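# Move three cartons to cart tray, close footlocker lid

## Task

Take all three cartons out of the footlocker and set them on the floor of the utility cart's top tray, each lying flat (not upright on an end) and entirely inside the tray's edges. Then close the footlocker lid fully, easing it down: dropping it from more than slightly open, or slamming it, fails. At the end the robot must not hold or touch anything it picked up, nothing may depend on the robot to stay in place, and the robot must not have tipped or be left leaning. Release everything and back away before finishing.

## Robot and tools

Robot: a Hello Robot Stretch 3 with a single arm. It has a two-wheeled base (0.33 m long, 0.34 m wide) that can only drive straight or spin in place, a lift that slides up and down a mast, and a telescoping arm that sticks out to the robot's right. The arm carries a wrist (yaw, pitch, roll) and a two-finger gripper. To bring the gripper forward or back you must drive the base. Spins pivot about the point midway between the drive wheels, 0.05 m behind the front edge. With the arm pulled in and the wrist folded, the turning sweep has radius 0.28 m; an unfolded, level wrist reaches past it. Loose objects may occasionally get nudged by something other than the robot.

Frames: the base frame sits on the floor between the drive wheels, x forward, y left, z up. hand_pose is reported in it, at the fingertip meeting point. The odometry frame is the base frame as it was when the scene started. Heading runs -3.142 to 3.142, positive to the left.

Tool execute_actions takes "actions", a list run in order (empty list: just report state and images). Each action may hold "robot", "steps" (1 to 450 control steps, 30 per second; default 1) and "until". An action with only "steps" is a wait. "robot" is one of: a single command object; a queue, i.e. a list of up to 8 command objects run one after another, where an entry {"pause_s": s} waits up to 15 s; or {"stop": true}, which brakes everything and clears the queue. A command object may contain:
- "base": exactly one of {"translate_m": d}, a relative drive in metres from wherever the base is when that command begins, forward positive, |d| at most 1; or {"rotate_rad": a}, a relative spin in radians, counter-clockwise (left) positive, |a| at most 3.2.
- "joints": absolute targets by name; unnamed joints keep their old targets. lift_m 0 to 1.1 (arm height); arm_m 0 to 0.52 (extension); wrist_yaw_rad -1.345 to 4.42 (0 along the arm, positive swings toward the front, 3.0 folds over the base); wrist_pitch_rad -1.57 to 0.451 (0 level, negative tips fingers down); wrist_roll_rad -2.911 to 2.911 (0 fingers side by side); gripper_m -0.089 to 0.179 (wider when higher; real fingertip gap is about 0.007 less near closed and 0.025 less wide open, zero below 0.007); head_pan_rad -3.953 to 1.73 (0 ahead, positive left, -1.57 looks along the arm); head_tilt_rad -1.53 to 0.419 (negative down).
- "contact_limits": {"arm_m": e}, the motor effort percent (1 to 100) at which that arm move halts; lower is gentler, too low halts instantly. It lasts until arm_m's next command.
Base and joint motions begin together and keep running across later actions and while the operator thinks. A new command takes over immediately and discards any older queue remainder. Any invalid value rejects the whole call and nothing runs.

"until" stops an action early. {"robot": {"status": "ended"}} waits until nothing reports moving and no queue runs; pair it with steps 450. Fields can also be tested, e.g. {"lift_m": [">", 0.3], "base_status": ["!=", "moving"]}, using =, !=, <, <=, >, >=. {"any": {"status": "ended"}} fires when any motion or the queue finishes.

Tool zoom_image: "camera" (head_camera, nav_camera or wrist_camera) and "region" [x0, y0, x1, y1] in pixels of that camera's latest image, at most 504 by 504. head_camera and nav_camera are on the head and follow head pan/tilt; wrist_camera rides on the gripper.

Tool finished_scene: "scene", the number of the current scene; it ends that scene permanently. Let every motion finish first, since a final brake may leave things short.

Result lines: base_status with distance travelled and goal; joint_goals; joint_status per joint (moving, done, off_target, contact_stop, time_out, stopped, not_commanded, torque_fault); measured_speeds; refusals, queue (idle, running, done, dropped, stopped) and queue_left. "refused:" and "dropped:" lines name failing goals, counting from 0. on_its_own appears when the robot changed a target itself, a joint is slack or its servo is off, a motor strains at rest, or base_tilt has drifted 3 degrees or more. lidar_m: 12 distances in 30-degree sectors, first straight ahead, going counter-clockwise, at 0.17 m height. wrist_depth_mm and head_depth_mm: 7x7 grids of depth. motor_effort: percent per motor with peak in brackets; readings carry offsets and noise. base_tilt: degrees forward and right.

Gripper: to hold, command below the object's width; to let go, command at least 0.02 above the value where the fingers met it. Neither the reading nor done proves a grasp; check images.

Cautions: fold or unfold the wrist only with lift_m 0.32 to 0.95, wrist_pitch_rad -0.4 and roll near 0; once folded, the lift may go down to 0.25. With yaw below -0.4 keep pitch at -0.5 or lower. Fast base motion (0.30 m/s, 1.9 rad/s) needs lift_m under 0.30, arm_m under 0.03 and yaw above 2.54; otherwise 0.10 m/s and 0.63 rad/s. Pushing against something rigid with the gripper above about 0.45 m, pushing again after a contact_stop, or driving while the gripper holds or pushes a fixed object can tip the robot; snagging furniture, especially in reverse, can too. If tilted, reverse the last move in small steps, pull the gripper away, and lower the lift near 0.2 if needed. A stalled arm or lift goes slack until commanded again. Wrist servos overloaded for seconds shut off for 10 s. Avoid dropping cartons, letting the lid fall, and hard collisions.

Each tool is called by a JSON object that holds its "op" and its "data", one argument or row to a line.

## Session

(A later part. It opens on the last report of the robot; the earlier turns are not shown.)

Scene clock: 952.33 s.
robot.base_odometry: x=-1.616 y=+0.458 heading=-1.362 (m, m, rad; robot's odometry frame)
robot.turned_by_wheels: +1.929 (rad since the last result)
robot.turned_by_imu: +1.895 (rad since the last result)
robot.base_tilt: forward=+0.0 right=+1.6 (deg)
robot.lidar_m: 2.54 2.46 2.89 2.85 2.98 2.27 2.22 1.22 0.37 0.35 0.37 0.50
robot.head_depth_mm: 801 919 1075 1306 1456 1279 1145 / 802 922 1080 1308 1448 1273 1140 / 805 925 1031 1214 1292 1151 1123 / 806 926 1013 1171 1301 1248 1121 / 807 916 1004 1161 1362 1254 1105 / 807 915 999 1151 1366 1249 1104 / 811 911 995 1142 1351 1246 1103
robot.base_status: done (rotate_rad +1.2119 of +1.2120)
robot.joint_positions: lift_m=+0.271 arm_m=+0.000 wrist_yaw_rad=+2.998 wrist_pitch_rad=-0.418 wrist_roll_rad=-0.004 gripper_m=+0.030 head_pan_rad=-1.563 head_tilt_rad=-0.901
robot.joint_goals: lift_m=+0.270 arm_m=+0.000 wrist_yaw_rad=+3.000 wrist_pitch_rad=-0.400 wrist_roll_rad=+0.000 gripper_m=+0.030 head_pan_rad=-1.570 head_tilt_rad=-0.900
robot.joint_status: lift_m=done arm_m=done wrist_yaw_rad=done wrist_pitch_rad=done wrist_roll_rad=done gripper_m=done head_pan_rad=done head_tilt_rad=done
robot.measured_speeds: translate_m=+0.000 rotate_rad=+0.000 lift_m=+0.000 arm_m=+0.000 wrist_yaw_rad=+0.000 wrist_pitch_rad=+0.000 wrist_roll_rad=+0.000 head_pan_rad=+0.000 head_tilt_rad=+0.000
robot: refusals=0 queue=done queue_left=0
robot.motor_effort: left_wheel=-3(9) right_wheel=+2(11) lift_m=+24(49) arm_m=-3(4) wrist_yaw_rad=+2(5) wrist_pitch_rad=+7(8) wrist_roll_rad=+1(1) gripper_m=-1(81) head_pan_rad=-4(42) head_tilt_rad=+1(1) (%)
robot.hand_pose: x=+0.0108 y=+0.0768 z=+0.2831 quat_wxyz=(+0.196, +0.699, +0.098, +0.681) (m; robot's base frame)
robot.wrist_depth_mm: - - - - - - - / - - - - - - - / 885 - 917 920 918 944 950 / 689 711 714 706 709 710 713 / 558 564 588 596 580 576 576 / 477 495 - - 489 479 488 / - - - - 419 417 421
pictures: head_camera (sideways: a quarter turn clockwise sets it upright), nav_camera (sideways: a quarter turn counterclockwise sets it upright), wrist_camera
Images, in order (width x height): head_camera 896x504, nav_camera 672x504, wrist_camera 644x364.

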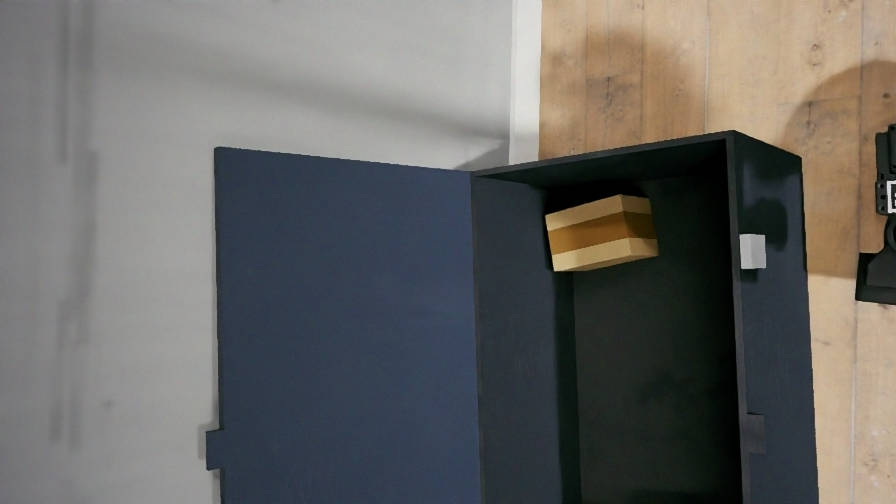

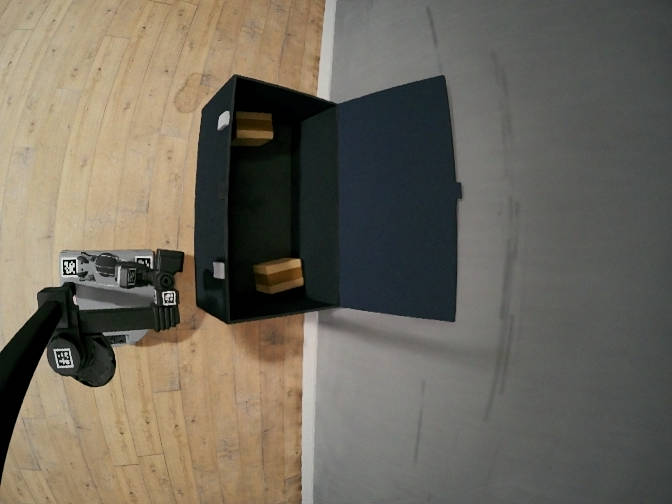

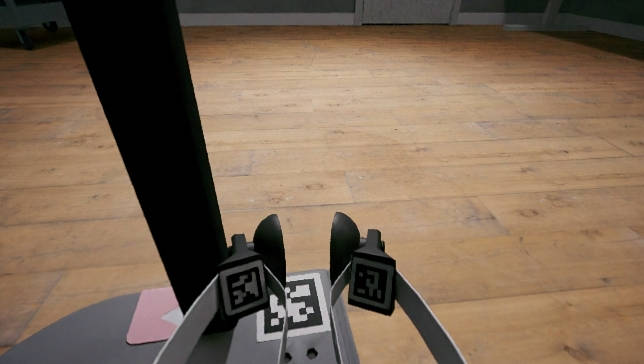

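{"op": "execute_actions", "data": {
  "actions": [
    {"robot":{"joints":{"lift_m":0.52}},"steps":100,"until":{"robot":{"lift_m":[">",0.36]}}},
    {"robot":{"joints":{"wrist_yaw_rad":0}},"steps":100,"until":{"robot":{"wrist_yaw_rad":["<",0.8]}}},
    {"robot":{"joints":{"wrist_pitch_rad":-1.4,"gripper_m":0.17,"wrist_roll_rad":-0.14}},"steps":100,"until":{"robot":{"lift_m":[">",0.51],"wrist_pitch_rad":["<",-1.3]}}},
    {"robot":{"joints":{"arm_m":0.49}},"steps":200,"until":{"robot":{"arm_m":[">",0.33]}}},
    {"robot":{"joints":{"lift_m":0.33}},"steps":200,"until":{"robot":{"status":"ended"}}}
  ]
}}

Scene clock: 969.57 s.
robot.base_odometry: x=-1.616 y=+0.458 heading=-1.362 (m, m, rad; robot's odometry frame)
robot.turned_by_wheels: +0.000 (rad since the last result)
robot.turned_by_imu: +0.003 (rad since the last result)
robot.base_tilt: forward=-0.1 right=+1.7 (deg)
robot.lidar_m: 2.54 2.47 2.90 2.85 2.97 2.26 2.22 1.22 0.37 0.36 0.37 0.50
robot.head_depth_mm: 801 920 1079 1301 1448 1275 1139 / 804 921 1081 1305 1449 1280 1141 / 805 926 1031 1202 1348 1252 1120 / 804 920 1011 1139 1293 1252 1106 / 808 919 1005 1156 1368 1249 1102 / 808 914 998 1150 1359 1244 1106 / 810 908 994 1144 1351 1246 1103
robot.base_status: done (rotate_rad +1.2119 of +1.2120)
robot.joint_positions: lift_m=+0.331 arm_m=+0.490 wrist_yaw_rad=+0.001 wrist_pitch_rad=-1.399 wrist_roll_rad=-0.135 gripper_m=+0.170 head_pan_rad=-1.563 head_tilt_rad=-0.901
robot.joint_goals: lift_m=+0.330 arm_m=+0.490 wrist_yaw_rad=+0.000 wrist_pitch_rad=-1.400 wrist_roll_rad=-0.140 gripper_m=+0.170 head_pan_rad=-1.570 head_tilt_rad=-0.900
robot.joint_status: lift_m=done arm_m=done wrist_yaw_rad=done wrist_pitch_rad=done wrist_roll_rad=done gripper_m=done head_pan_rad=done head_tilt_rad=done
robot.measured_speeds: translate_m=+0.000 rotate_rad=+0.000 lift_m=+0.000 arm_m=+0.000 wrist_yaw_rad=+0.000 wrist_pitch_rad=+0.000 wrist_roll_rad=+0.000 head_pan_rad=+0.000 head_tilt_rad=+0.000
robot: refusals=0 queue=done queue_left=0
robot.motor_effort: left_wheel=-3(3) right_wheel=+2(2) lift_m=+24(59) arm_m=+3(4) wrist_yaw_rad=-1(2) wrist_pitch_rad=-1(8) wrist_roll_rad=-2(2) gripper_m=+1(84) head_pan_rad=-3(3) head_tilt_rad=+1(1) (%)
robot.hand_pose: x=-0.0216 y=-0.6547 z=+0.2126 quat_wxyz=(+0.576, +0.485, -0.503, -0.424) (m; robot's base frame)
robot.wrist_depth_mm: 263 244 226 210 196 185 162 / 333 335 340 258 241 231 166 / 329 338 346 236 241 237 163 / 332 338 344 235 241 230 160 / 333 339 346 239 241 211 156 / 332 341 346 240 284 - 152 / - 340 345 354 352 211 142
pictures: head_camera (sideways: a quarter turn clockwise sets it upright), nav_camera (sideways: a quarter turn counterclockwise sets it upright), wrist_camera
Images, in order (width x height): head_camera 896x504, nav_camera 672x504, wrist_camera 644x364.

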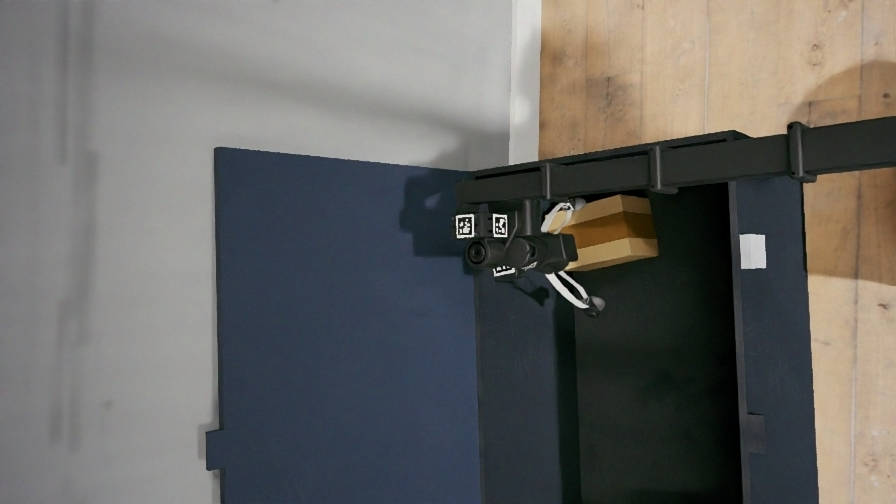

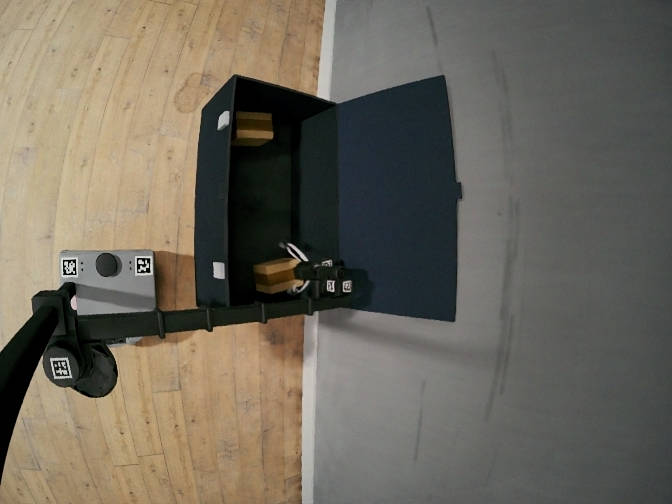

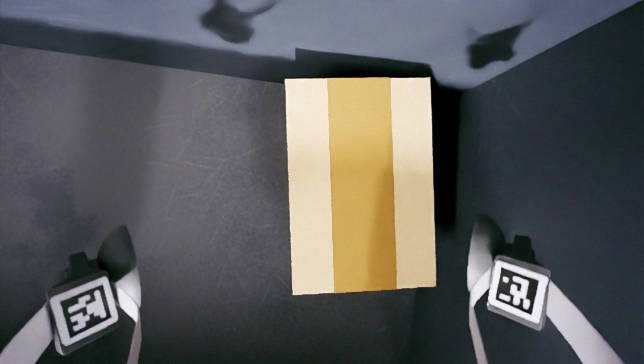

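{"op": "execute_actions", "data": {
  "actions": [
    {"robot":{"base":{"translate_m":-0.036},"joints":{"arm_m":0.518,"lift_m":0.285}},"steps":150,"until":{"robot":{"status":"ended"}}}
  ]
}}

Scene clock: 989.67 s.
robot.base_odometry: x=-1.624 y=+0.494 heading=-1.361 (m, m, rad; robot's odometry frame)
robot.turned_by_wheels: +0.000 (rad since the last result)
robot.turned_by_imu: +0.002 (rad since the last result)
robot.base_tilt: forward=+0.0 right=+1.6 (deg)
robot.lidar_m: 2.58 2.50 2.90 2.86 2.93 2.23 2.18 1.22 0.37 0.35 0.37 0.50
robot.head_depth_mm: 801 916 1076 1299 1452 1280 1142 / 799 922 1078 1303 1446 1277 1141 / 804 921 1052 1248 1426 1254 1121 / 804 922 1010 1140 1266 1250 1112 / 806 920 1008 1161 1369 1254 1110 / 806 915 996 1152 1368 1253 1103 / 809 909 995 1143 1354 1255 1105
robot.base_status: done (translate_m -0.0360 of -0.0360)
robot.joint_positions: lift_m=+0.286 arm_m=+0.518 wrist_yaw_rad=+0.001 wrist_pitch_rad=-1.399 wrist_roll_rad=-0.137 gripper_m=+0.170 head_pan_rad=-1.563 head_tilt_rad=-0.901
robot.joint_goals: lift_m=+0.285 arm_m=+0.518 wrist_yaw_rad=+0.000 wrist_pitch_rad=-1.400 wrist_roll_rad=-0.140 gripper_m=+0.170 head_pan_rad=-1.570 head_tilt_rad=-0.900
robot.joint_status: lift_m=done arm_m=done wrist_yaw_rad=done wrist_pitch_rad=done wrist_roll_rad=done gripper_m=done head_pan_rad=done head_tilt_rad=done
robot.measured_speeds: translate_m=+0.000 rotate_rad=+0.000 lift_m=+0.000 arm_m=+0.000 wrist_yaw_rad=+0.000 wrist_pitch_rad=+0.000 wrist_roll_rad=+0.000 head_pan_rad=+0.000 head_tilt_rad=+0.000
robot: refusals=0 queue=done queue_left=0
robot.motor_effort: left_wheel=+2(6) right_wheel=-11(11) lift_m=+23(26) arm_m=+3(1) wrist_yaw_rad=-1(2) wrist_pitch_rad=+0(1) wrist_roll_rad=-1(2) gripper_m=+4(3) head_pan_rad=-3(3) head_tilt_rad=+0(1) (%)
robot.hand_pose: x=-0.0216 y=-0.6826 z=+0.1677 quat_wxyz=(+0.577, +0.486, -0.502, -0.423) (m; robot's base frame)
robot.wrist_depth_mm: 196 179 166 154 144 134 121 / 289 292 243 210 200 175 128 / 292 296 190 192 248 183 126 / 291 296 190 193 237 177 123 / 291 297 190 192 228 159 120 / 291 299 191 192 218 - 117 / - 299 191 193 223 161 110
pictures: head_camera (sideways: a quarter turn clockwise sets it upright), nav_camera (sideways: a quarter turn counterclockwise sets it upright), wrist_camera
Images, in order (width x height): head_camera 896x504, nav_camera 672x504, wrist_camera 644x364.

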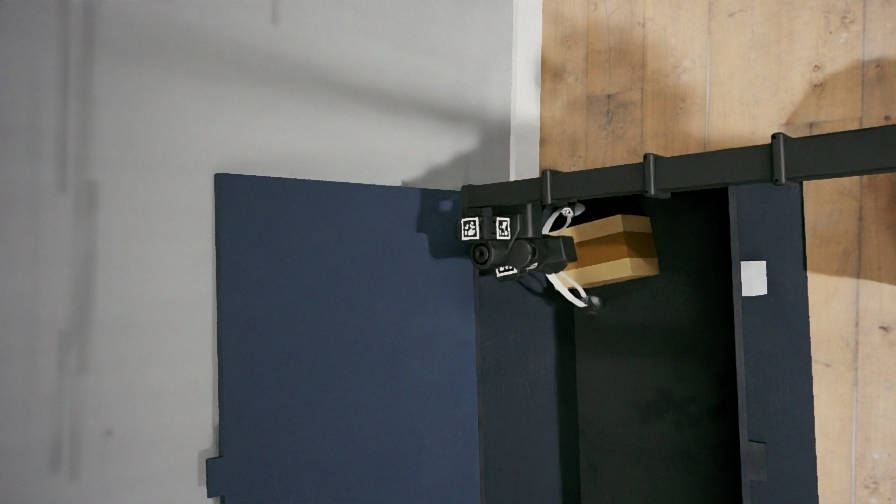

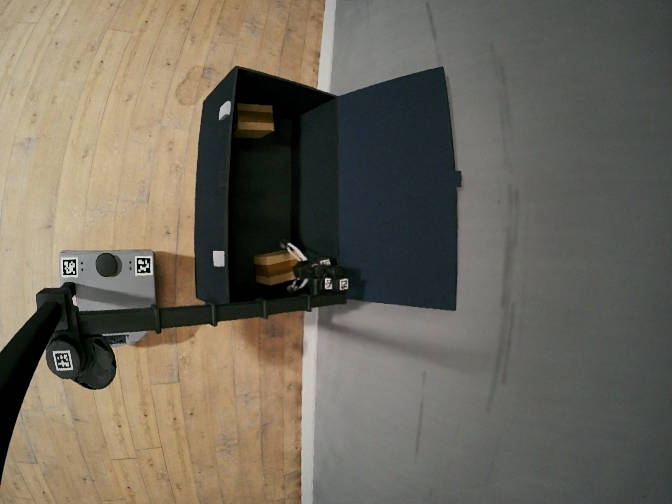

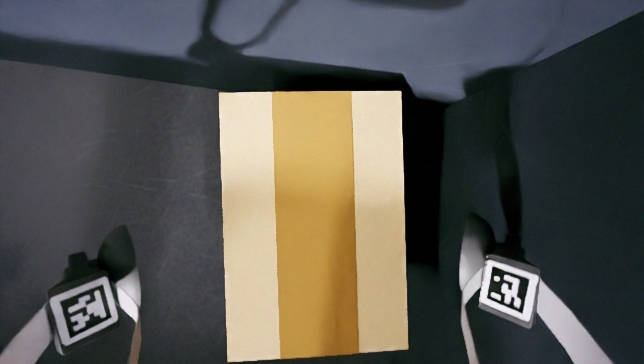

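{"op": "execute_actions", "data": {
  "actions": [
    {"robot":{"joints":{"gripper_m":0.158}},"steps":15},
    {"robot":{"joints":{"lift_m":0.222}},"steps":100,"until":{"robot":{"status":"ended"}}},
    {"robot":{"joints":{"gripper_m":0.085}},"steps":45},
    {"robot":{"joints":{"lift_m":0.3}},"steps":100,"until":{"robot":{"status":"ended"}}}
  ]
}}

Scene clock: 1003.20 s.
robot.base_odometry: x=-1.624 y=+0.494 heading=-1.362 (m, m, rad; robot's odometry frame)
robot.turned_by_wheels: +0.000 (rad since the last result)
robot.turned_by_imu: +0.001 (rad since the last result)
robot.base_tilt: forward=+0.0 right=+1.7 (deg)
robot.lidar_m: 2.57 2.50 2.90 2.86 2.94 2.23 2.18 1.22 0.37 0.36 0.37 0.50
robot.head_depth_mm: 798 918 1076 1298 1455 1275 1139 / 800 918 1080 1297 1447 1285 1140 / 801 920 1054 1246 1419 1253 1123 / 804 926 1012 1144 1205 1251 1107 / 808 920 1004 1159 1373 1251 1106 / 807 913 998 1154 1359 1254 1106 / 810 909 994 1143 1351 1251 1101
robot.base_status: done (translate_m -0.0360 of -0.0360)
robot.joint_positions: lift_m=+0.299 arm_m=+0.518 wrist_yaw_rad=+0.001 wrist_pitch_rad=-1.405 wrist_roll_rad=-0.137 gripper_m=+0.086 head_pan_rad=-1.563 head_tilt_rad=-0.901
robot.joint_goals: lift_m=+0.300 arm_m=+0.518 wrist_yaw_rad=+0.000 wrist_pitch_rad=-1.400 wrist_roll_rad=-0.140 gripper_m=+0.085 head_pan_rad=-1.570 head_tilt_rad=-0.900
robot.joint_status: lift_m=done arm_m=done wrist_yaw_rad=done wrist_pitch_rad=done wrist_roll_rad=done gripper_m=done head_pan_rad=done head_tilt_rad=done
robot.measured_speeds: translate_m=+0.000 rotate_rad=+0.000 lift_m=+0.000 arm_m=+0.000 wrist_yaw_rad=+0.000 wrist_pitch_rad=+0.000 wrist_roll_rad=+0.000 head_pan_rad=+0.000 head_tilt_rad=+0.000
robot: refusals=0 queue=done queue_left=0
robot.motor_effort: left_wheel=-3(5) right_wheel=+2(10) lift_m=+62(67) arm_m=+2(3) wrist_yaw_rad=-1(1) wrist_pitch_rad=+2(3) wrist_roll_rad=-1(1) gripper_m=-19(94) head_pan_rad=-3(3) head_tilt_rad=+0(1) (%)
robot.hand_pose: x=-0.0216 y=-0.6812 z=+0.1813 quat_wxyz=(+0.575, +0.487, -0.501, -0.425) (m; robot's base frame)
robot.wrist_depth_mm: 201 184 170 157 148 138 122 / 300 291 130 132 135 175 126 / 302 307 130 132 135 181 124 / 303 307 129 132 135 174 121 / 302 307 129 131 134 165 119 / 300 306 129 131 133 148 116 / 302 308 129 131 133 170 113
pictures: head_camera (sideways: a quarter turn clockwise sets it upright), nav_camera (sideways: a quarter turn counterclockwise sets it upright), wrist_camera
Images, in order (width x height): head_camera 896x504, nav_camera 672x504, wrist_camera 644x364.

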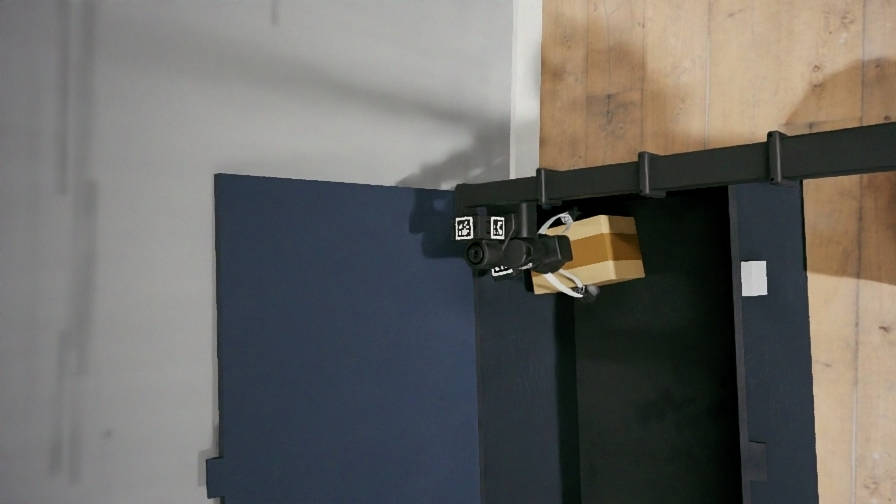

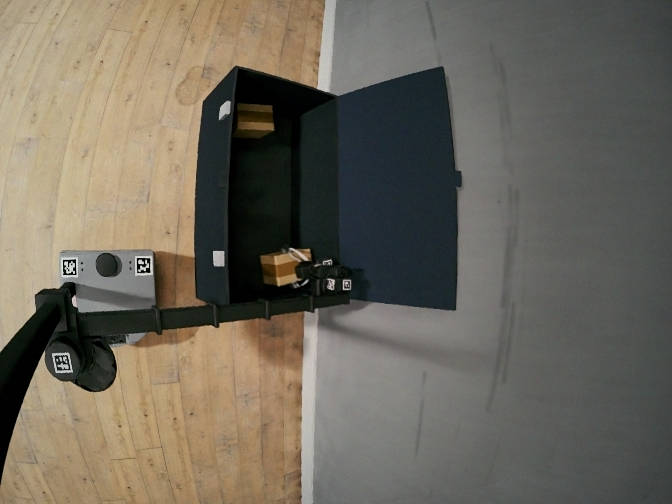

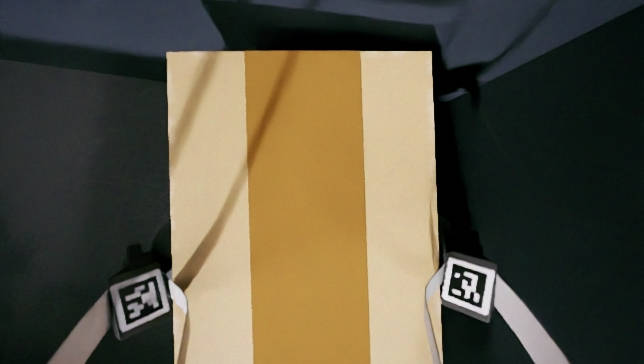

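{"op": "execute_actions", "data": {
  "actions": [
    {"robot":{"joints":{"lift_m":1.1,"arm_m":0.4}},"steps":200,"until":{"robot":{"lift_m":[">",0.58]}}},
    {"robot":{"joints":{"arm_m":0.02,"wrist_roll_rad":0}},"steps":200,"until":{"robot":{"arm_m":["<",0.15]}}},
    {"robot":[{"base":{"rotate_rad":-1.276}},{"base":{"translate_m":-1.0}},{"base":{"translate_m":-1.0}},{"base":{"translate_m":-0.291}},{"base":{"rotate_rad":-0.653}},{"joints":{"arm_m":0.3}}],"steps":450,"until":{"robot":{"status":"ended"}}},
    {"steps":450,"until":{"robot":{"status":"ended"}}},
    {"steps":150,"until":{"robot":{"status":"ended"}}}
  ]
}}

Scene clock: 1061.67 s.
robot.base_odometry: x=+0.382 y=+1.600 heading=+2.993 (m, m, rad; robot's odometry frame)
robot.turned_by_wheels: -1.929 (rad since the last result)
robot.turned_by_imu: -1.882 (rad since the last result)
robot.base_tilt: forward=+0.0 right=+1.7 (deg)
robot.lidar_m: 2.66 2.59 2.79 3.05 1.54 0.87 0.74 0.74 0.44 0.43 0.45 1.57
robot.head_depth_mm: 1153 880 761 628 890 1237 1142 / 1330 878 760 627 917 1158 1139 / 1368 534 449 588 918 1164 1142 / - 503 447 587 915 1170 1140 / 1264 874 586 606 914 1169 1139 / 1227 740 650 624 913 1162 1138 / 1186 856 631 624 897 1209 1136
robot.base_status: done (rotate_rad -0.6529 of -0.6530)
robot.joint_positions: lift_m=+1.099 arm_m=+0.300 wrist_yaw_rad=+0.001 wrist_pitch_rad=-1.406 wrist_roll_rad=-0.004 gripper_m=+0.086 head_pan_rad=-1.563 head_tilt_rad=-0.901
robot.joint_goals: lift_m=+1.100 arm_m=+0.300 wrist_yaw_rad=+0.000 wrist_pitch_rad=-1.400 wrist_roll_rad=+0.000 gripper_m=+0.085 head_pan_rad=-1.570 head_tilt_rad=-0.900
robot.joint_status: lift_m=done arm_m=done wrist_yaw_rad=done wrist_pitch_rad=done wrist_roll_rad=done gripper_m=done head_pan_rad=done head_tilt_rad=done
robot.measured_speeds: translate_m=+0.000 rotate_rad=+0.000 lift_m=+0.000 arm_m=+0.000 wrist_yaw_rad=+0.000 wrist_pitch_rad=+0.000 wrist_roll_rad=+0.000 head_pan_rad=+0.000 head_tilt_rad=+0.000
robot: refusals=0 queue=done queue_left=0
robot.motor_effort: left_wheel=+2(4) right_wheel=-4(10) lift_m=+61(65) arm_m=+3(3) wrist_yaw_rad=-1(1) wrist_pitch_rad=+2(3) wrist_roll_rad=+1(2) gripper_m=-19(19) head_pan_rad=-3(3) head_tilt_rad=+0(0) (%)
robot.hand_pose: x=-0.0216 y=-0.4629 z=+0.9811 quat_wxyz=(+0.541, +0.458, -0.538, -0.457) (m; robot's base frame)
robot.wrist_depth_mm: 221 225 344 344 353 360 321 / 221 225 130 132 135 358 318 / 331 336 130 132 135 358 319 / 332 339 130 132 135 359 328 / 331 337 129 131 134 359 314 / - - 129 131 134 958 719 / - - 128 131 133 - 756
pictures: head_camera (sideways: a quarter turn clockwise sets it upright), nav_camera (sideways: a quarter turn counterclockwise sets it upright), wrist_camera
Images, in order (width x height): head_camera 896x504, nav_camera 672x504, wrist_camera 644x364.

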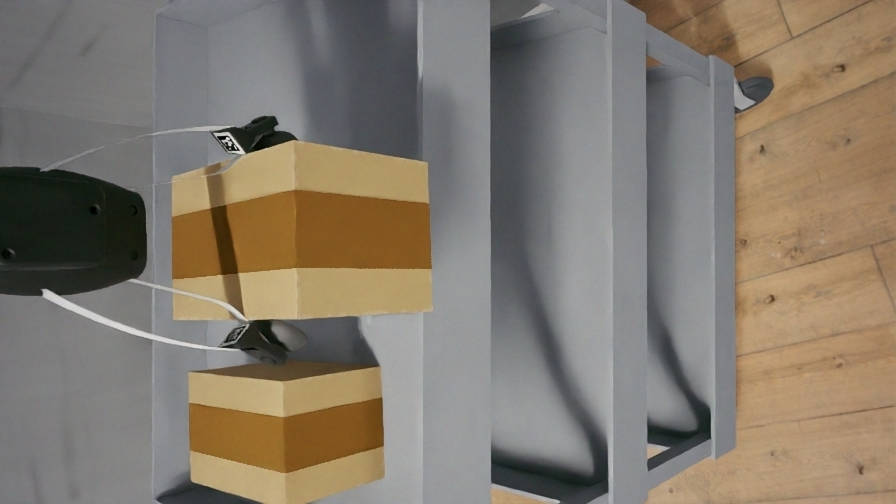

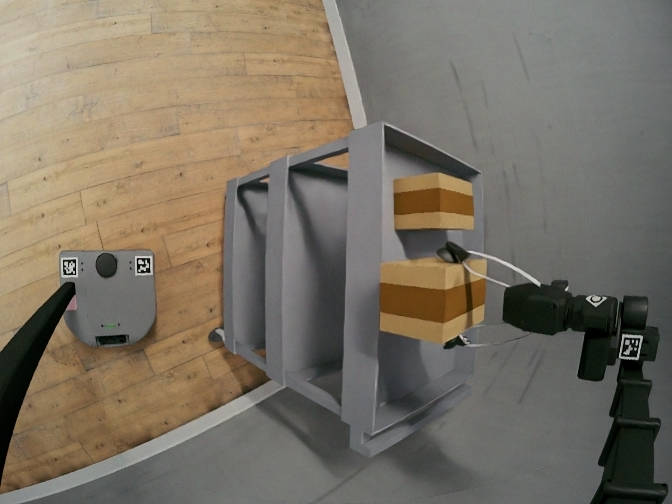

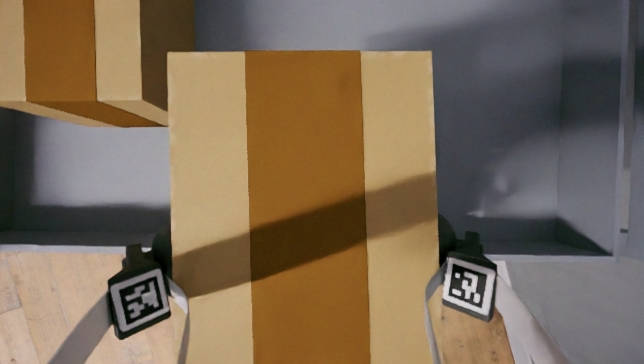

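{"op": "execute_actions", "data": {
  "actions": [
    {"robot":{"joints":{"arm_m":0.465}},"steps":100,"until":{"robot":{"status":"ended"}}},
    {"robot":{"joints":{"lift_m":0.997}},"steps":100,"until":{"robot":{"status":"ended"}}},
    {"robot":{"joints":{"gripper_m":0.14}},"steps":25},
    {"robot":{"joints":{"lift_m":1.07}},"steps":60,"until":{"robot":{"status":"ended"}}},
    {"robot":{"joints":{"arm_m":0.0}},"steps":150,"until":{"robot":{"arm_m":["<",0.2]}}}
  ]
}}

{"op": "execute_actions", "data": {
  "actions": [
    {"steps":60,"until":{"robot":{"arm_m":["<",0.1]}}},
    {"robot":{"base":{"rotate_rad":0.881},"joints":{"lift_m":0.33,"gripper_m":0.03}},"steps":100,"until":{"robot":{"base_status":"done"}}},
    {"robot":{"joints":{"wrist_pitch_rad":-0.4}},"steps":100,"until":{"robot":{"wrist_pitch_rad":[">",-0.5],"lift_m":["<",0.9]}}},
    {"robot":{"joints":{"wrist_yaw_rad":3.0}},"steps":100,"until":{"robot":{"wrist_yaw_rad":[">",2.9]}}},
    {"robot":{"joints":{"lift_m":0.27}},"steps":200,"until":{"robot":{"lift_m":["<",0.295]}}},
    {"robot":[{"base":{"translate_m":1.0}},{"base":{"translate_m":1.0}},{"base":{"translate_m":0.495}},{"base":{"rotate_rad":1.048}}],"steps":450,"until":{"robot":{"status":"ended"}}},
    {"robot":{"joints":{"lift_m":0.52}},"steps":100,"until":{"robot":{"lift_m":[">",0.36]}}},
    {"robot":{"joints":{"wrist_yaw_rad":0}},"steps":100,"until":{"robot":{"wrist_yaw_rad":["<",0.8]}}},
    {"robot":{"joints":{"wrist_pitch_rad":-1.4,"gripper_m":0.17,"wrist_roll_rad":-0.14}},"steps":100,"until":{"robot":{"lift_m":[">",0.51],"wrist_pitch_rad":["<",-1.3]}}},
    {"robot":{"joints":{"arm_m":0.4}},"steps":200,"until":{"robot":{"status":"ended"}}}
  ]
}}

Scene clock: 1090.47 s.
robot.base_odometry: x=+0.382 y=+1.600 heading=+2.993 (m, m, rad; robot's odometry frame)
robot.turned_by_wheels: +0.000 (rad since the last result)
robot.turned_by_imu: +0.003 (rad since the last result)
robot.base_tilt: forward=+0.0 right=+1.7 (deg)
robot.lidar_m: 2.65 2.59 2.79 3.05 1.54 0.86 0.74 0.74 0.44 0.43 0.45 1.58
robot.head_depth_mm: 1168 882 762 629 891 1235 1142 / 1373 879 769 617 917 1157 1141 / - - 722 626 917 1165 1140 / - - 662 625 917 1166 1137 / 1266 875 759 625 912 1165 1135 / 1232 740 650 624 916 1163 1139 / 1187 854 632 623 897 1209 1134
robot.base_status: done (rotate_rad -0.6529 of -0.6530)
robot.joint_positions: lift_m=+1.069 arm_m=+0.198 wrist_yaw_rad=+0.001 wrist_pitch_rad=-1.402 wrist_roll_rad=-0.004 gripper_m=+0.140 head_pan_rad=-1.563 head_tilt_rad=-0.901
robot.joint_goals: lift_m=+1.070 arm_m=+0.000 wrist_yaw_rad=+0.000 wrist_pitch_rad=-1.400 wrist_roll_rad=+0.000 gripper_m=+0.140 head_pan_rad=-1.570 head_tilt_rad=-0.900
robot.joint_status: lift_m=done arm_m=moving wrist_yaw_rad=done wrist_pitch_rad=done wrist_roll_rad=done gripper_m=done head_pan_rad=done head_tilt_rad=done
robot.measured_speeds: translate_m=+0.000 rotate_rad=+0.000 lift_m=+0.000 arm_m=-0.140 wrist_yaw_rad=+0.000 wrist_pitch_rad=+0.000 wrist_roll_rad=+0.000 head_pan_rad=+0.000 head_tilt_rad=+0.000
robot: refusals=0 queue=running queue_left=0
robot.motor_effort: left_wheel=+1(2) right_wheel=-4(5) lift_m=+56(56) arm_m=-1(5) wrist_yaw_rad=-1(1) wrist_pitch_rad=+1(3) wrist_roll_rad=+1(1) gripper_m=+0(77) head_pan_rad=-3(3) head_tilt_rad=+1(1) (%)
robot.hand_pose: x=-0.0216 y=-0.3626 z=+0.9515 quat_wxyz=(+0.542, +0.457, -0.539, -0.455) (m; robot's base frame)
robot.wrist_depth_mm: 305 308 314 320 326 330 318 / 307 309 313 319 325 330 317 / 307 309 317 319 323 330 300 / - - - - - 945 681 / - - - - - - 704 / - - - - - 956 750 / - - - - - - 776
pictures: head_camera (sideways: a quarter turn clockwise sets it upright), nav_camera (sideways: a quarter turn counterclockwise sets it upright), wrist_camera
Images, in order (width x height): head_camera 896x504, nav_camera 672x504, wrist_camera 644x364.

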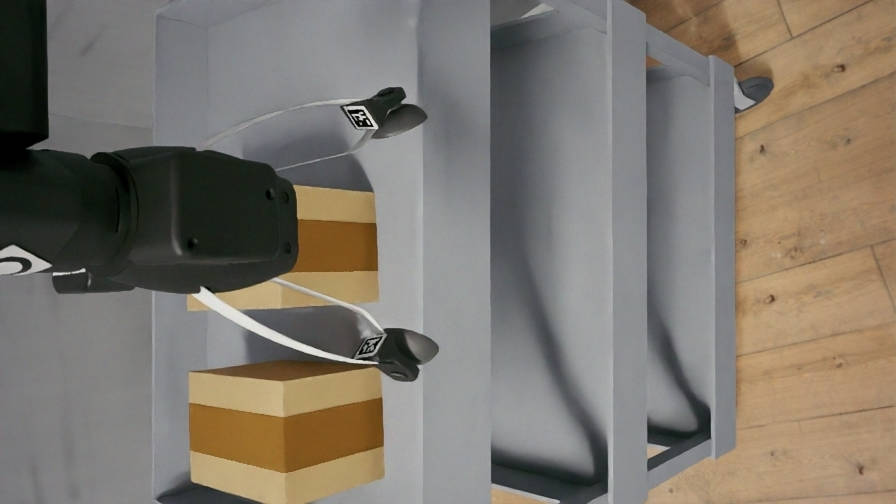

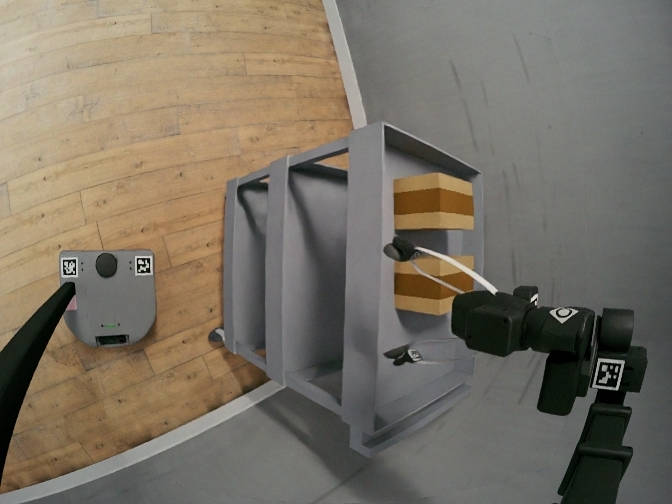

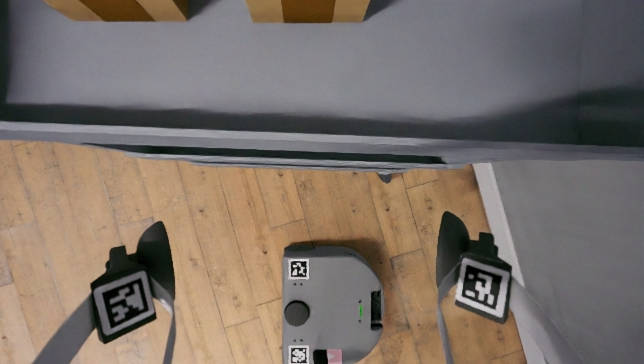

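Scene clock: 1120.87 s.
robot.base_odometry: x=-1.474 y=-0.068 heading=-1.362 (m, m, rad; robot's odometry frame)
robot.turned_by_wheels: +1.929 (rad since the last result)
robot.turned_by_imu: +1.898 (rad since the last result)
robot.base_tilt: forward=-0.1 right=+1.7 (deg)
robot.lidar_m: 2.01 1.99 2.84 2.76 2.68 2.81 2.75 0.55 0.40 0.39 1.03 1.47
robot.head_depth_mm: 865 969 1065 1227 1397 1119 1141 / 868 964 1058 1217 1400 1276 - / 868 960 1050 1137 1395 1254 1142 / 868 959 1046 1154 1394 1155 1136 / 869 966 1081 1335 1418 1251 1139 / 874 1001 1175 1424 1444 1273 1142 / 874 1004 1179 1429 1448 1274 1136
robot.base_status: done (rotate_rad +1.0479 of +1.0480)
robot.joint_positions: lift_m=+0.519 arm_m=+0.400 wrist_yaw_rad=+0.001 wrist_pitch_rad=-1.399 wrist_roll_rad=-0.135 gripper_m=+0.170 head_pan_rad=-1.563 head_tilt_rad=-0.901
robot.joint_goals: lift_m=+0.520 arm_m=+0.400 wrist_yaw_rad=+0.000 wrist_pitch_rad=-1.400 wrist_roll_rad=-0.140 gripper_m=+0.170 head_pan_rad=-1.570 head_tilt_rad=-0.900
robot.joint_status: lift_m=done arm_m=done wrist_yaw_rad=done wrist_pitch_rad=done wrist_roll_rad=done gripper_m=done head_pan_rad=done head_tilt_rad=done
robot.measured_speeds: translate_m=+0.000 rotate_rad=+0.000 lift_m=+0.000 arm_m=+0.000 wrist_yaw_rad=+0.000 wrist_pitch_rad=+0.000 wrist_roll_rad=+0.000 head_pan_rad=+0.000 head_tilt_rad=+0.000
robot: refusals=0 queue=done queue_left=0
robot.motor_effort: left_wheel=-3(8) right_wheel=+2(10) lift_m=+55(58) arm_m=+3(2) wrist_yaw_rad=-1(4) wrist_pitch_rad=-1(8) wrist_roll_rad=-2(3) gripper_m=+0(83) head_pan_rad=-3(3) head_tilt_rad=+1(2) (%)
robot.hand_pose: x=-0.0216 y=-0.5648 z=+0.4016 quat_wxyz=(+0.577, +0.485, -0.503, -0.424) (m; robot's base frame)
robot.wrist_depth_mm: 522 537 314 450 424 392 369 / 529 533 337 534 542 552 513 / 524 533 368 532 553 563 576 / 521 535 399 425 549 566 575 / 519 528 413 423 548 561 586 / 521 225 476 539 548 - 580 / - 267 369 416 452 481 537
pictures: head_camera (sideways: a quarter turn clockwise sets it upright), nav_camera (sideways: a quarter turn counterclockwise sets it upright), wrist_camera
Images, in order (width x height): head_camera 896x504, nav_camera 672x504, wrist_camera 644x364.

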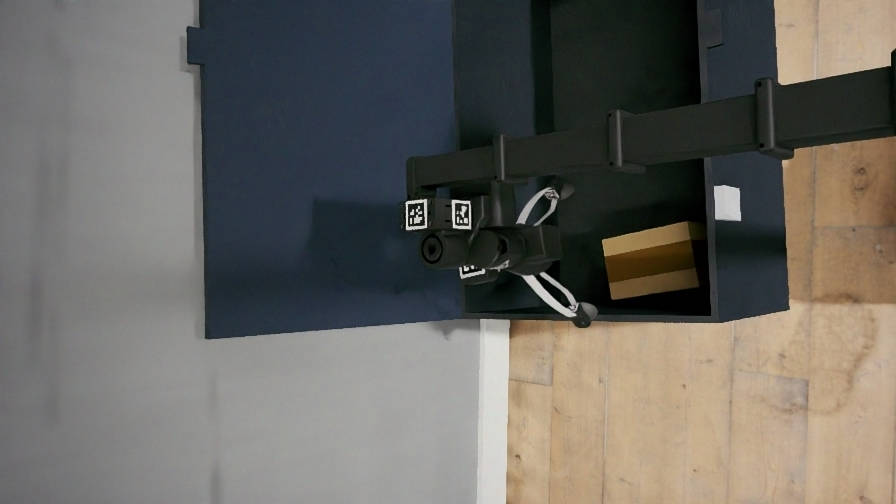

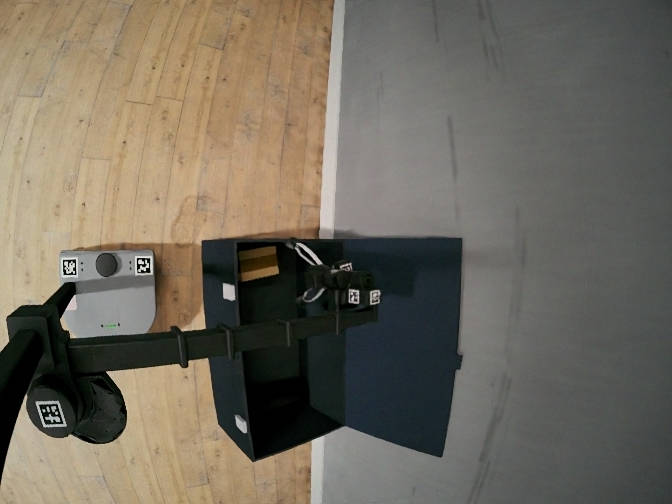

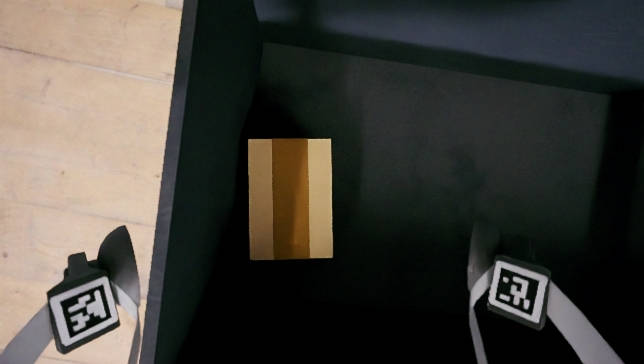

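{"op": "execute_actions", "data": {
  "actions": [
    {"robot":{"base":{"translate_m":-0.02},"joints":{"arm_m":0.373,"lift_m":0.3}},"steps":150,"until":{"robot":{"status":"ended"}}}
  ]
}}

Scene clock: 1153.37 s.
robot.base_odometry: x=-1.478 y=-0.048 heading=-1.362 (m, m, rad; robot's odometry frame)
robot.turned_by_wheels: +0.000 (rad since the last result)
robot.turned_by_imu: +0.001 (rad since the last result)
robot.base_tilt: forward=+0.0 right=+1.6 (deg)
robot.lidar_m: 2.03 2.00 2.84 2.76 2.66 2.79 2.73 0.55 0.40 0.39 1.03 1.47
robot.head_depth_mm: 865 968 1064 1228 1403 1120 1137 / 866 963 1057 1222 1398 1104 1142 / 866 960 1052 1213 1397 1250 1141 / 867 957 1047 1210 1389 1154 1138 / 868 958 1062 1254 1393 1212 1126 / 872 1001 1175 1420 1448 1275 1136 / 871 1002 1178 1426 1446 1275 1138
robot.base_status: done (translate_m -0.0200 of -0.0200)
robot.joint_positions: lift_m=+0.301 arm_m=+0.373 wrist_yaw_rad=+0.001 wrist_pitch_rad=-1.399 wrist_roll_rad=-0.135 gripper_m=+0.170 head_pan_rad=-1.563 head_tilt_rad=-0.901
robot.joint_goals: lift_m=+0.300 arm_m=+0.373 wrist_yaw_rad=+0.000 wrist_pitch_rad=-1.400 wrist_roll_rad=-0.140 gripper_m=+0.170 head_pan_rad=-1.570 head_tilt_rad=-0.900
robot.joint_status: lift_m=done arm_m=done wrist_yaw_rad=done wrist_pitch_rad=done wrist_roll_rad=done gripper_m=done head_pan_rad=done head_tilt_rad=done
robot.measured_speeds: translate_m=+0.000 rotate_rad=+0.000 lift_m=+0.000 arm_m=+0.000 wrist_yaw_rad=+0.000 wrist_pitch_rad=+0.000 wrist_roll_rad=+0.000 head_pan_rad=+0.000 head_tilt_rad=+0.000
robot: refusals=0 queue=done queue_left=0
robot.motor_effort: left_wheel=-3(6) right_wheel=+2(5) lift_m=+24(61) arm_m=-3(3) wrist_yaw_rad=-1(1) wrist_pitch_rad=-1(1) wrist_roll_rad=-2(2) gripper_m=+0(0) head_pan_rad=-3(3) head_tilt_rad=+1(1) (%)
robot.hand_pose: x=-0.0216 y=-0.5384 z=+0.1826 quat_wxyz=(+0.577, +0.485, -0.503, -0.424) (m; robot's base frame)
robot.wrist_depth_mm: 137 187 316 324 332 336 345 / 141 194 202 207 328 337 348 / 144 201 202 208 331 335 345 / 147 200 202 206 333 338 347 / 145 217 202 207 332 340 347 / - 251 204 207 330 - 346 / - 259 314 323 332 340 348
pictures: head_camera (sideways: a quarter turn clockwise sets it upright), nav_camera (sideways: a quarter turn counterclockwise sets it upright), wrist_camera
Images, in order (width x height): head_camera 896x504, nav_camera 672x504, wrist_camera 644x364.

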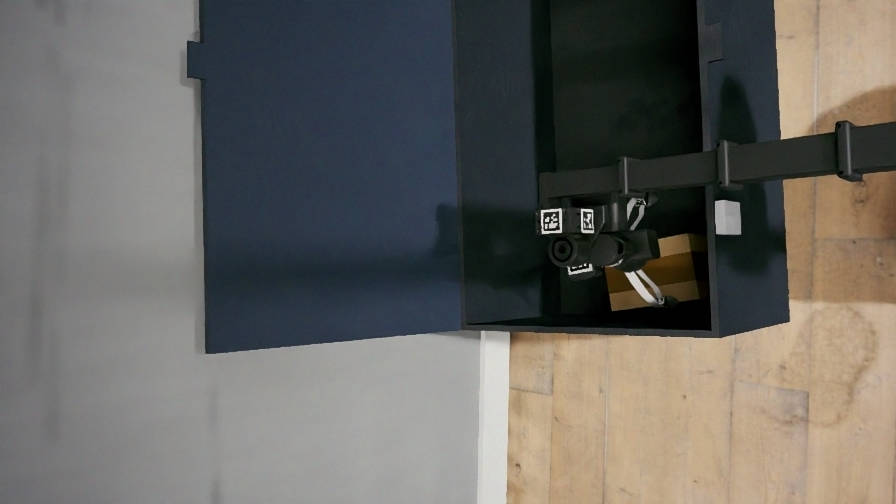

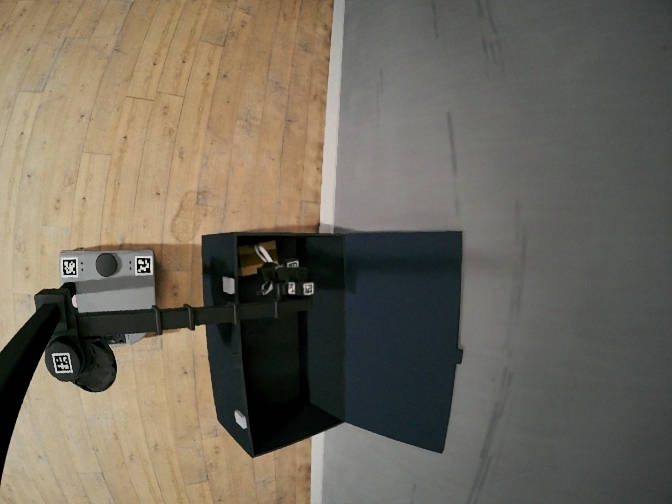

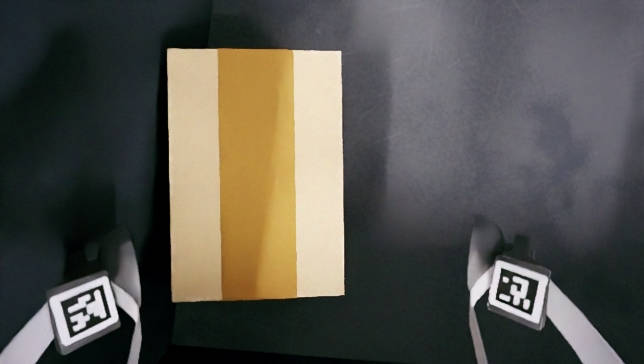

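{"op": "execute_actions", "data": {
  "actions": [
    {"robot":{"base":{"translate_m":0.008},"joints":{"arm_m":0.362}},"steps":60,"until":{"robot":{"status":"ended"}}},
    {"robot":{"joints":{"lift_m":0.25}},"steps":60,"until":{"robot":{"status":"ended"}}}
  ]
}}

Scene clock: 1161.13 s.
robot.base_odometry: x=-1.476 y=-0.056 heading=-1.362 (m, m, rad; robot's odometry frame)
robot.turned_by_wheels: +0.000 (rad since the last result)
robot.turned_by_imu: +0.001 (rad since the last result)
robot.base_tilt: forward=+0.0 right=+1.6 (deg)
robot.lidar_m: 2.02 1.99 2.83 2.76 2.67 2.81 2.74 0.55 0.40 0.39 1.03 1.47
robot.head_depth_mm: 863 953 1067 1229 1402 1120 1141 / 865 966 1056 1226 1392 1103 1142 / 868 958 1051 1217 1395 1171 1134 / 869 959 1047 1202 1394 1079 1136 / 871 959 1060 1253 1392 1220 1140 / 873 1001 1173 1424 1444 1276 1140 / 873 1000 1181 1426 1442 1275 1137
robot.base_status: done (translate_m +0.0080 of +0.0080)
robot.joint_positions: lift_m=+0.251 arm_m=+0.362 wrist_yaw_rad=+0.001 wrist_pitch_rad=-1.398 wrist_roll_rad=-0.135 gripper_m=+0.170 head_pan_rad=-1.563 head_tilt_rad=-0.901
robot.joint_goals: lift_m=+0.250 arm_m=+0.362 wrist_yaw_rad=+0.000 wrist_pitch_rad=-1.400 wrist_roll_rad=-0.140 gripper_m=+0.170 head_pan_rad=-1.570 head_tilt_rad=-0.900
robot.joint_status: lift_m=done arm_m=done wrist_yaw_rad=done wrist_pitch_rad=done wrist_roll_rad=done gripper_m=done head_pan_rad=done head_tilt_rad=done
robot.measured_speeds: translate_m=+0.000 rotate_rad=+0.000 lift_m=+0.000 arm_m=+0.000 wrist_yaw_rad=+0.000 wrist_pitch_rad=+0.000 wrist_roll_rad=+0.000 head_pan_rad=+0.000 head_tilt_rad=+0.000
robot: refusals=0 queue=done queue_left=0
robot.motor_effort: left_wheel=-5(6) right_wheel=+8(8) lift_m=+24(24) arm_m=-3(1) wrist_yaw_rad=-1(1) wrist_pitch_rad=-1(2) wrist_roll_rad=-2(2) gripper_m=+2(2) head_pan_rad=-3(3) head_tilt_rad=+0(1) (%)
robot.hand_pose: x=-0.0216 y=-0.5276 z=+0.1327 quat_wxyz=(+0.577, +0.485, -0.503, -0.423) (m; robot's base frame)
robot.wrist_depth_mm: 127 152 153 157 280 288 291 / 131 152 153 157 280 288 295 / 135 153 153 158 281 286 294 / 138 157 154 158 281 287 294 / 141 152 154 158 281 289 294 / - 152 154 159 281 - 293 / - 219 270 276 281 288 298
pictures: head_camera (sideways: a quarter turn clockwise sets it upright), nav_camera (sideways: a quarter turn counterclockwise sets it upright), wrist_camera
Images, in order (width x height): head_camera 896x504, nav_camera 672x504, wrist_camera 644x364.

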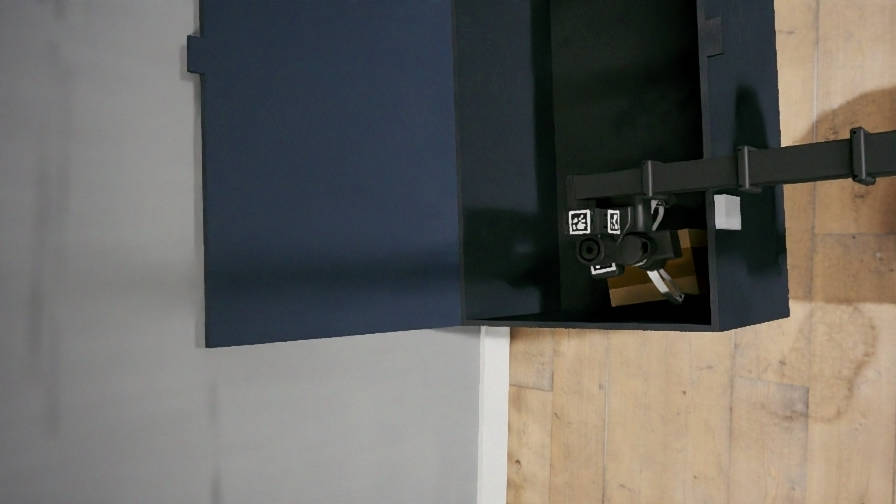

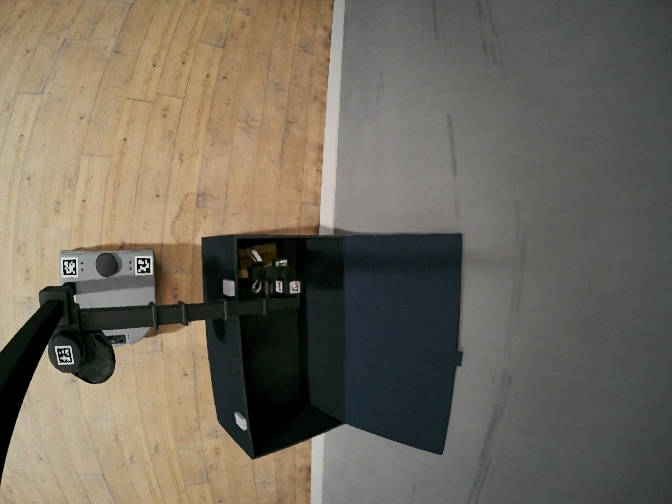

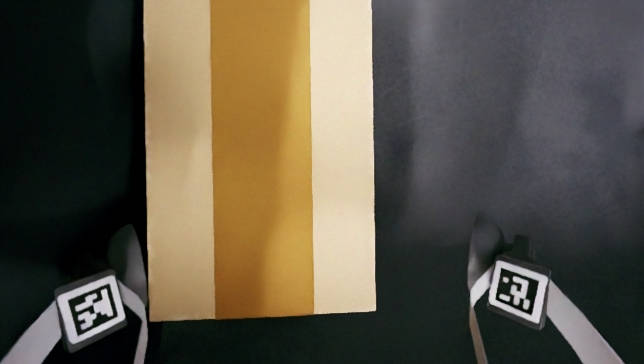

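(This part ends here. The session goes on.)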